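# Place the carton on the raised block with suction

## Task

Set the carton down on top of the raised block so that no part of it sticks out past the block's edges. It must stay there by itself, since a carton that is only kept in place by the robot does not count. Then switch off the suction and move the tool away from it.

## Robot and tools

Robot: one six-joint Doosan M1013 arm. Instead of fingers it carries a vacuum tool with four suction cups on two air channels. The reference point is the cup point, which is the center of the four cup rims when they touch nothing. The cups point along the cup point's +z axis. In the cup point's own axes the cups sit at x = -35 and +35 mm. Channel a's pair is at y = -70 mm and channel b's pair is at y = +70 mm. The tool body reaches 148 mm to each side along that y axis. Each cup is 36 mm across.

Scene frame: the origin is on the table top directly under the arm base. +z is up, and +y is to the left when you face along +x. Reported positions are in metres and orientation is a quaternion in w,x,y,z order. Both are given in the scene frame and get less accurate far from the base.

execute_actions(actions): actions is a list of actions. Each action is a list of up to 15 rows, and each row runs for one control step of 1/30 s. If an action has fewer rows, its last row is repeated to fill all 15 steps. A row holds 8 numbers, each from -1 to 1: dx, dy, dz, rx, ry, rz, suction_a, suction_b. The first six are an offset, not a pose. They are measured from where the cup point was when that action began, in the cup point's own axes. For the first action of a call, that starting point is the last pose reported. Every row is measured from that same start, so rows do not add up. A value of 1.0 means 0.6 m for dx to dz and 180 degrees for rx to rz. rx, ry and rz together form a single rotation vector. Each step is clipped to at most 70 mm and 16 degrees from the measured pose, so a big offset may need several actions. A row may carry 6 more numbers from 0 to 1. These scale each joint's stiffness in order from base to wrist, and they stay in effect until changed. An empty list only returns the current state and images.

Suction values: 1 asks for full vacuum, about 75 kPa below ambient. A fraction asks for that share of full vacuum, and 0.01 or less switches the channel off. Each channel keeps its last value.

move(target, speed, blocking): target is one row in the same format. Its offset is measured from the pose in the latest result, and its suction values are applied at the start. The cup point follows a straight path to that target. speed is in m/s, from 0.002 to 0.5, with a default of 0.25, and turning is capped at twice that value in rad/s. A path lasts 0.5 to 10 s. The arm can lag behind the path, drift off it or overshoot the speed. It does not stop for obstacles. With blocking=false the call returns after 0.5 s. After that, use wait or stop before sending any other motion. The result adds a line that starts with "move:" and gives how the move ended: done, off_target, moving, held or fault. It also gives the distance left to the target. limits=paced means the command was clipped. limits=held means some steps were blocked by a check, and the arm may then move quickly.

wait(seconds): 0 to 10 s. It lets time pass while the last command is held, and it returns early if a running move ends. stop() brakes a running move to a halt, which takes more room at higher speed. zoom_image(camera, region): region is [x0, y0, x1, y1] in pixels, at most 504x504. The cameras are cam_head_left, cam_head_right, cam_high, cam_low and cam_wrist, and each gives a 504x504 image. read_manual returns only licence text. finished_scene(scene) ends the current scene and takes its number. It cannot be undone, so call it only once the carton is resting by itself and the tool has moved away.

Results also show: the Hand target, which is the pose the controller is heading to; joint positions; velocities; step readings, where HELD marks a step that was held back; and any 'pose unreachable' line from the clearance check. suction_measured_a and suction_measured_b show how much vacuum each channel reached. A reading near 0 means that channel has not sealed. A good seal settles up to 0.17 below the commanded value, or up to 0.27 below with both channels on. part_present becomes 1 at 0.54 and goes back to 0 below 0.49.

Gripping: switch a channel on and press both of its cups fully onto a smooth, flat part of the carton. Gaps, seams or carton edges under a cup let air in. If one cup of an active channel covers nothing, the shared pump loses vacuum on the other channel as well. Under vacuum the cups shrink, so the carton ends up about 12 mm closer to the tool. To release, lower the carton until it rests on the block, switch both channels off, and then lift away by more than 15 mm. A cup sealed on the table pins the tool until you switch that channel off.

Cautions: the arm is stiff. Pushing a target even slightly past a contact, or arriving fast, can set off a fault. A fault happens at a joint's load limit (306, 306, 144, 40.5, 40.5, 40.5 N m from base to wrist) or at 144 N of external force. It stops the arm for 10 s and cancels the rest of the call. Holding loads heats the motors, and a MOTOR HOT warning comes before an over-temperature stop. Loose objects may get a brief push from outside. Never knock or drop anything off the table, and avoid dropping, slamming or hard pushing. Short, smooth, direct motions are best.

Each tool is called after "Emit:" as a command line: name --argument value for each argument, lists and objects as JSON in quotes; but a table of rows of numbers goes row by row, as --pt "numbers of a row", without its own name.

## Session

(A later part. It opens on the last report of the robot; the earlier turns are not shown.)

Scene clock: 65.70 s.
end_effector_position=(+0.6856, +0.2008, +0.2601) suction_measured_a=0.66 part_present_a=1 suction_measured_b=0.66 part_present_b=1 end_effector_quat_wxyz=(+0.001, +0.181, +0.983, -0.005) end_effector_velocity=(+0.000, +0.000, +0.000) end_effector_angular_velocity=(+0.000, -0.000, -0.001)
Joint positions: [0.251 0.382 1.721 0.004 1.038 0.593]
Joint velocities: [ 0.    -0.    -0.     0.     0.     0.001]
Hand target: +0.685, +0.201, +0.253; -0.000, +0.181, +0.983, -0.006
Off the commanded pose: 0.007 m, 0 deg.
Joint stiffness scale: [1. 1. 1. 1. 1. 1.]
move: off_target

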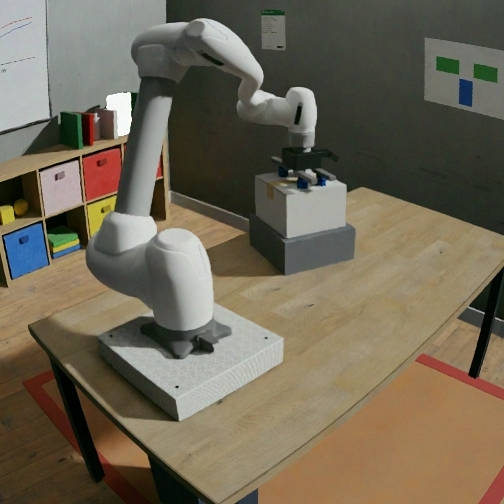

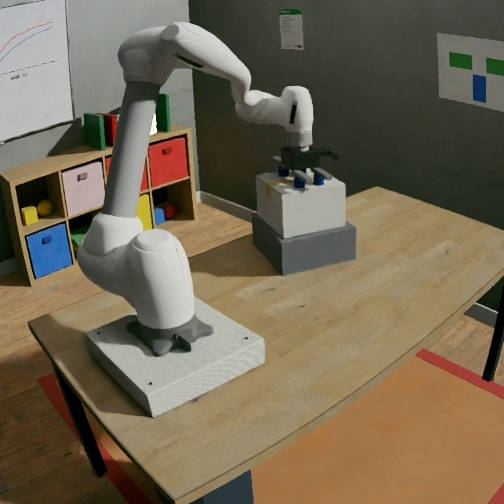

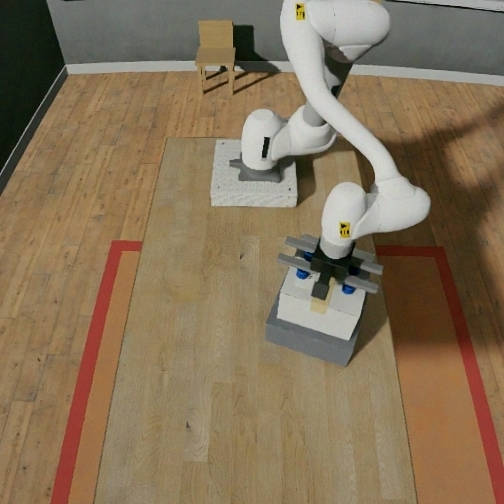

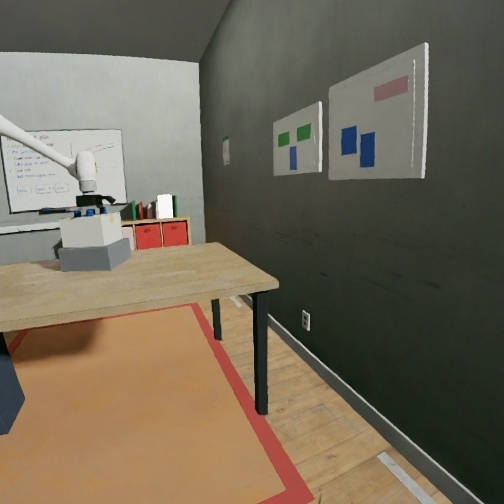

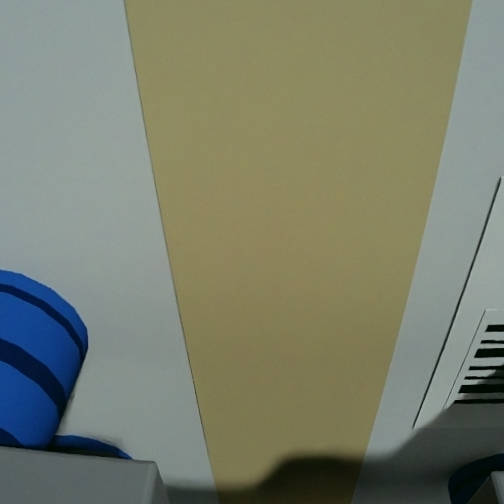

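Emit:
execute_actions --actions '[[[0,0,0,0,0,0,0,0]],[[0,0,0,0,0,0,0,0]]]'

Emit:
move --target '[0,0,-0.2,0,0,0,0,0]' --speed 0.15

Emit:
zoom_image --camera "cam_head_left" --region '[235, 150, 375, 290]'

Emit:
zoom_image --camera "cam_high" --region '[240, 220, 400, 380]'

Scene clock: 71.30 s.
end_effector_position=(+0.6872, +0.2013, +0.2635) suction_measured_a=0.00 part_present_a=0 suction_measured_b=0.00 part_present_b=0 end_effector_quat_wxyz=(+0.004, +0.181, +0.983, -0.004) end_effector_velocity=(-0.000, +0.001, +0.000) end_effector_angular_velocity=(+0.001, -0.000, -0.001)
Joint positions: [0.251 0.379 1.718 0.004 1.038 0.593]
Joint velocities: [ 0.001 -0.     0.     0.001 -0.     0.001]
Hand target: +0.687, +0.201, +0.262; +0.003, +0.181, +0.983, -0.004
Off the commanded pose: 0.001 m, 0 deg.
Joint stiffness scale: [1. 1. 1. 1. 1. 1.]
Step readings (end_effector_position; steps 1 to 15: 1st action; 16 to 30: 2nd action):
0: (+0.6856, +0.2009, +0.2601)
1: (+0.6856, +0.2009, +0.2601)
2: (+0.6857, +0.2009, +0.2601)
4: (+0.6866, +0.2011, +0.2616)
8: (+0.6868, +0.2012, +0.2624)
15: (+0.6868, +0.2012, +0.2624)
16: (+0.6869, +0.2012, +0.2626)
17: (+0.6870, +0.2012, +0.2629)
19: (+0.6872, +0.2013, +0.2634)
23: (+0.6872, +0.2013, +0.2635)
30: end_effector_position above

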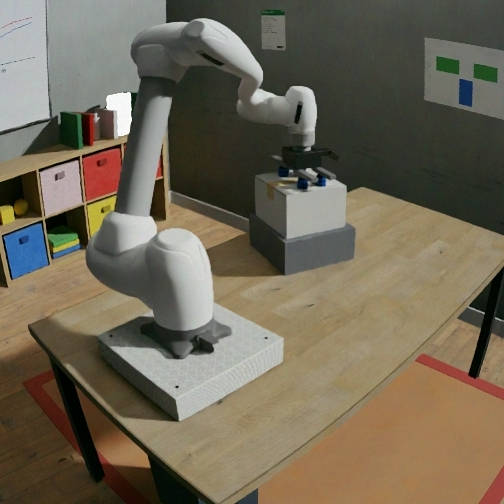

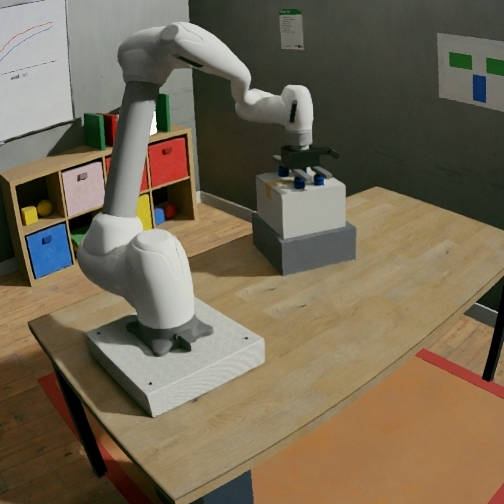

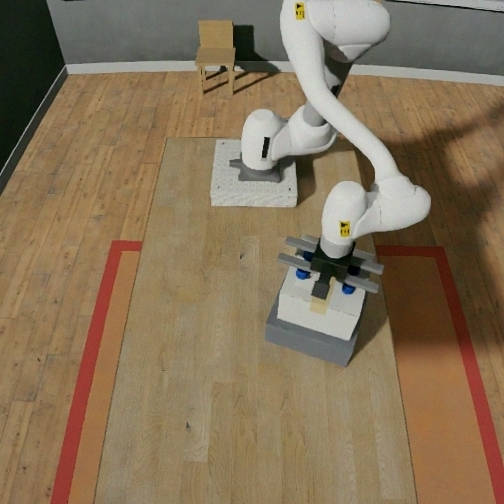

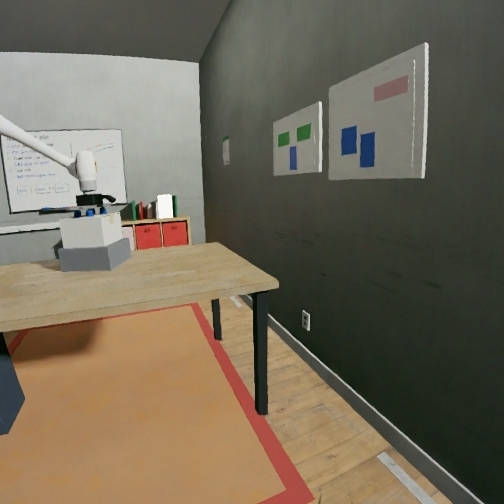

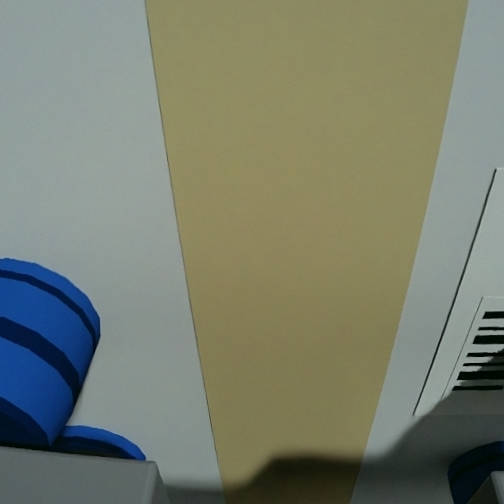

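Scene clock: 72.53 s.
end_effector_position=(+0.6867, +0.2029, +0.3795) suction_measured_a=0.00 part_present_a=0 suction_measured_b=0.00 part_present_b=0 end_effector_quat_wxyz=(+0.004, +0.181, +0.984, -0.004) end_effector_velocity=(-0.001, -0.000, +0.000) end_effector_angular_velocity=(-0.001, +0.004, +0.000)
Joint positions: [0.251 0.301 1.6   0.004 1.235 0.593]
Joint velocities: [ 0.     0.    -0.001 -0.     0.005  0.   ]
Hand target: +0.686, +0.202, +0.384; +0.004, +0.181, +0.983, -0.004
Off the commanded pose: 0.004 m, 0 deg.
Joint stiffness scale: [1. 1. 1. 1. 1. 1.]
move: off_target

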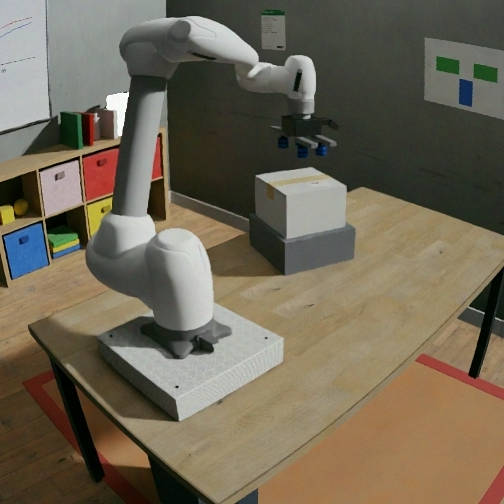

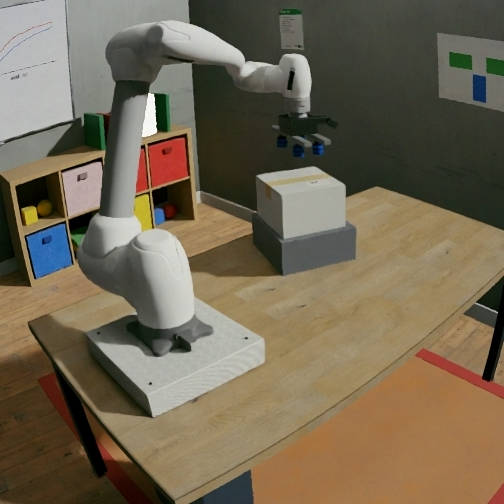

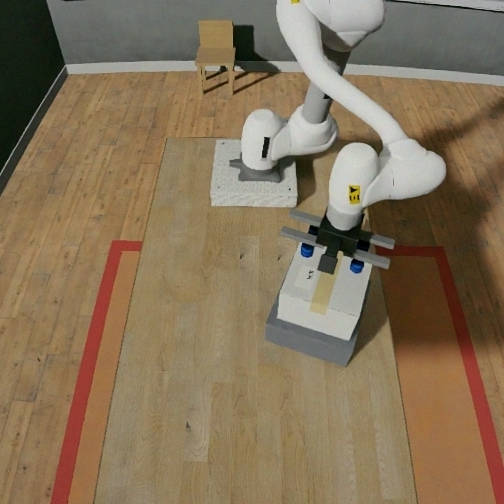

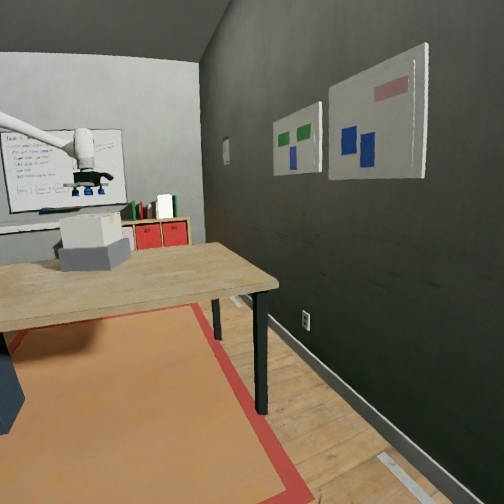

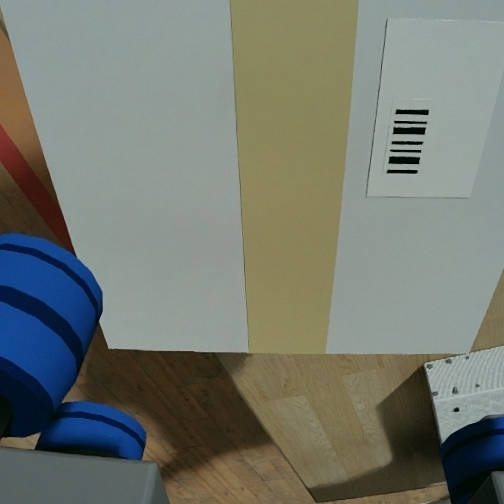

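Region (235, 150, 375, 290) of cam_head_left's 504x504 image, scaled by 3.600, with more detail than that image has.

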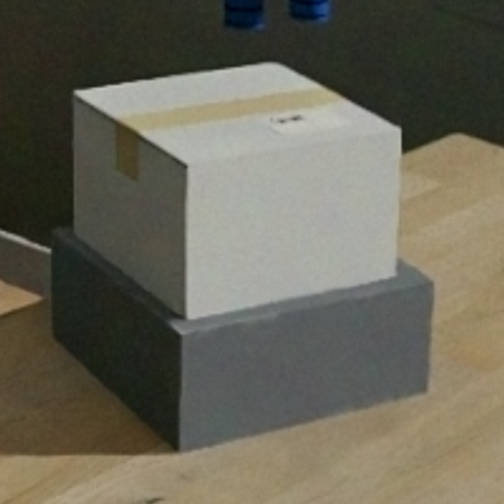

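Region (240, 220, 400, 380) of cam_high's 504x504 image, scaled by 3.150, with more detail than that image has.

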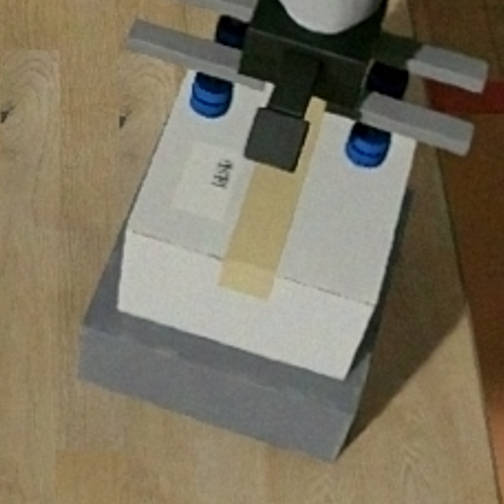

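Emit:
finished_scene --scene 2

The scene is finished: the task was done.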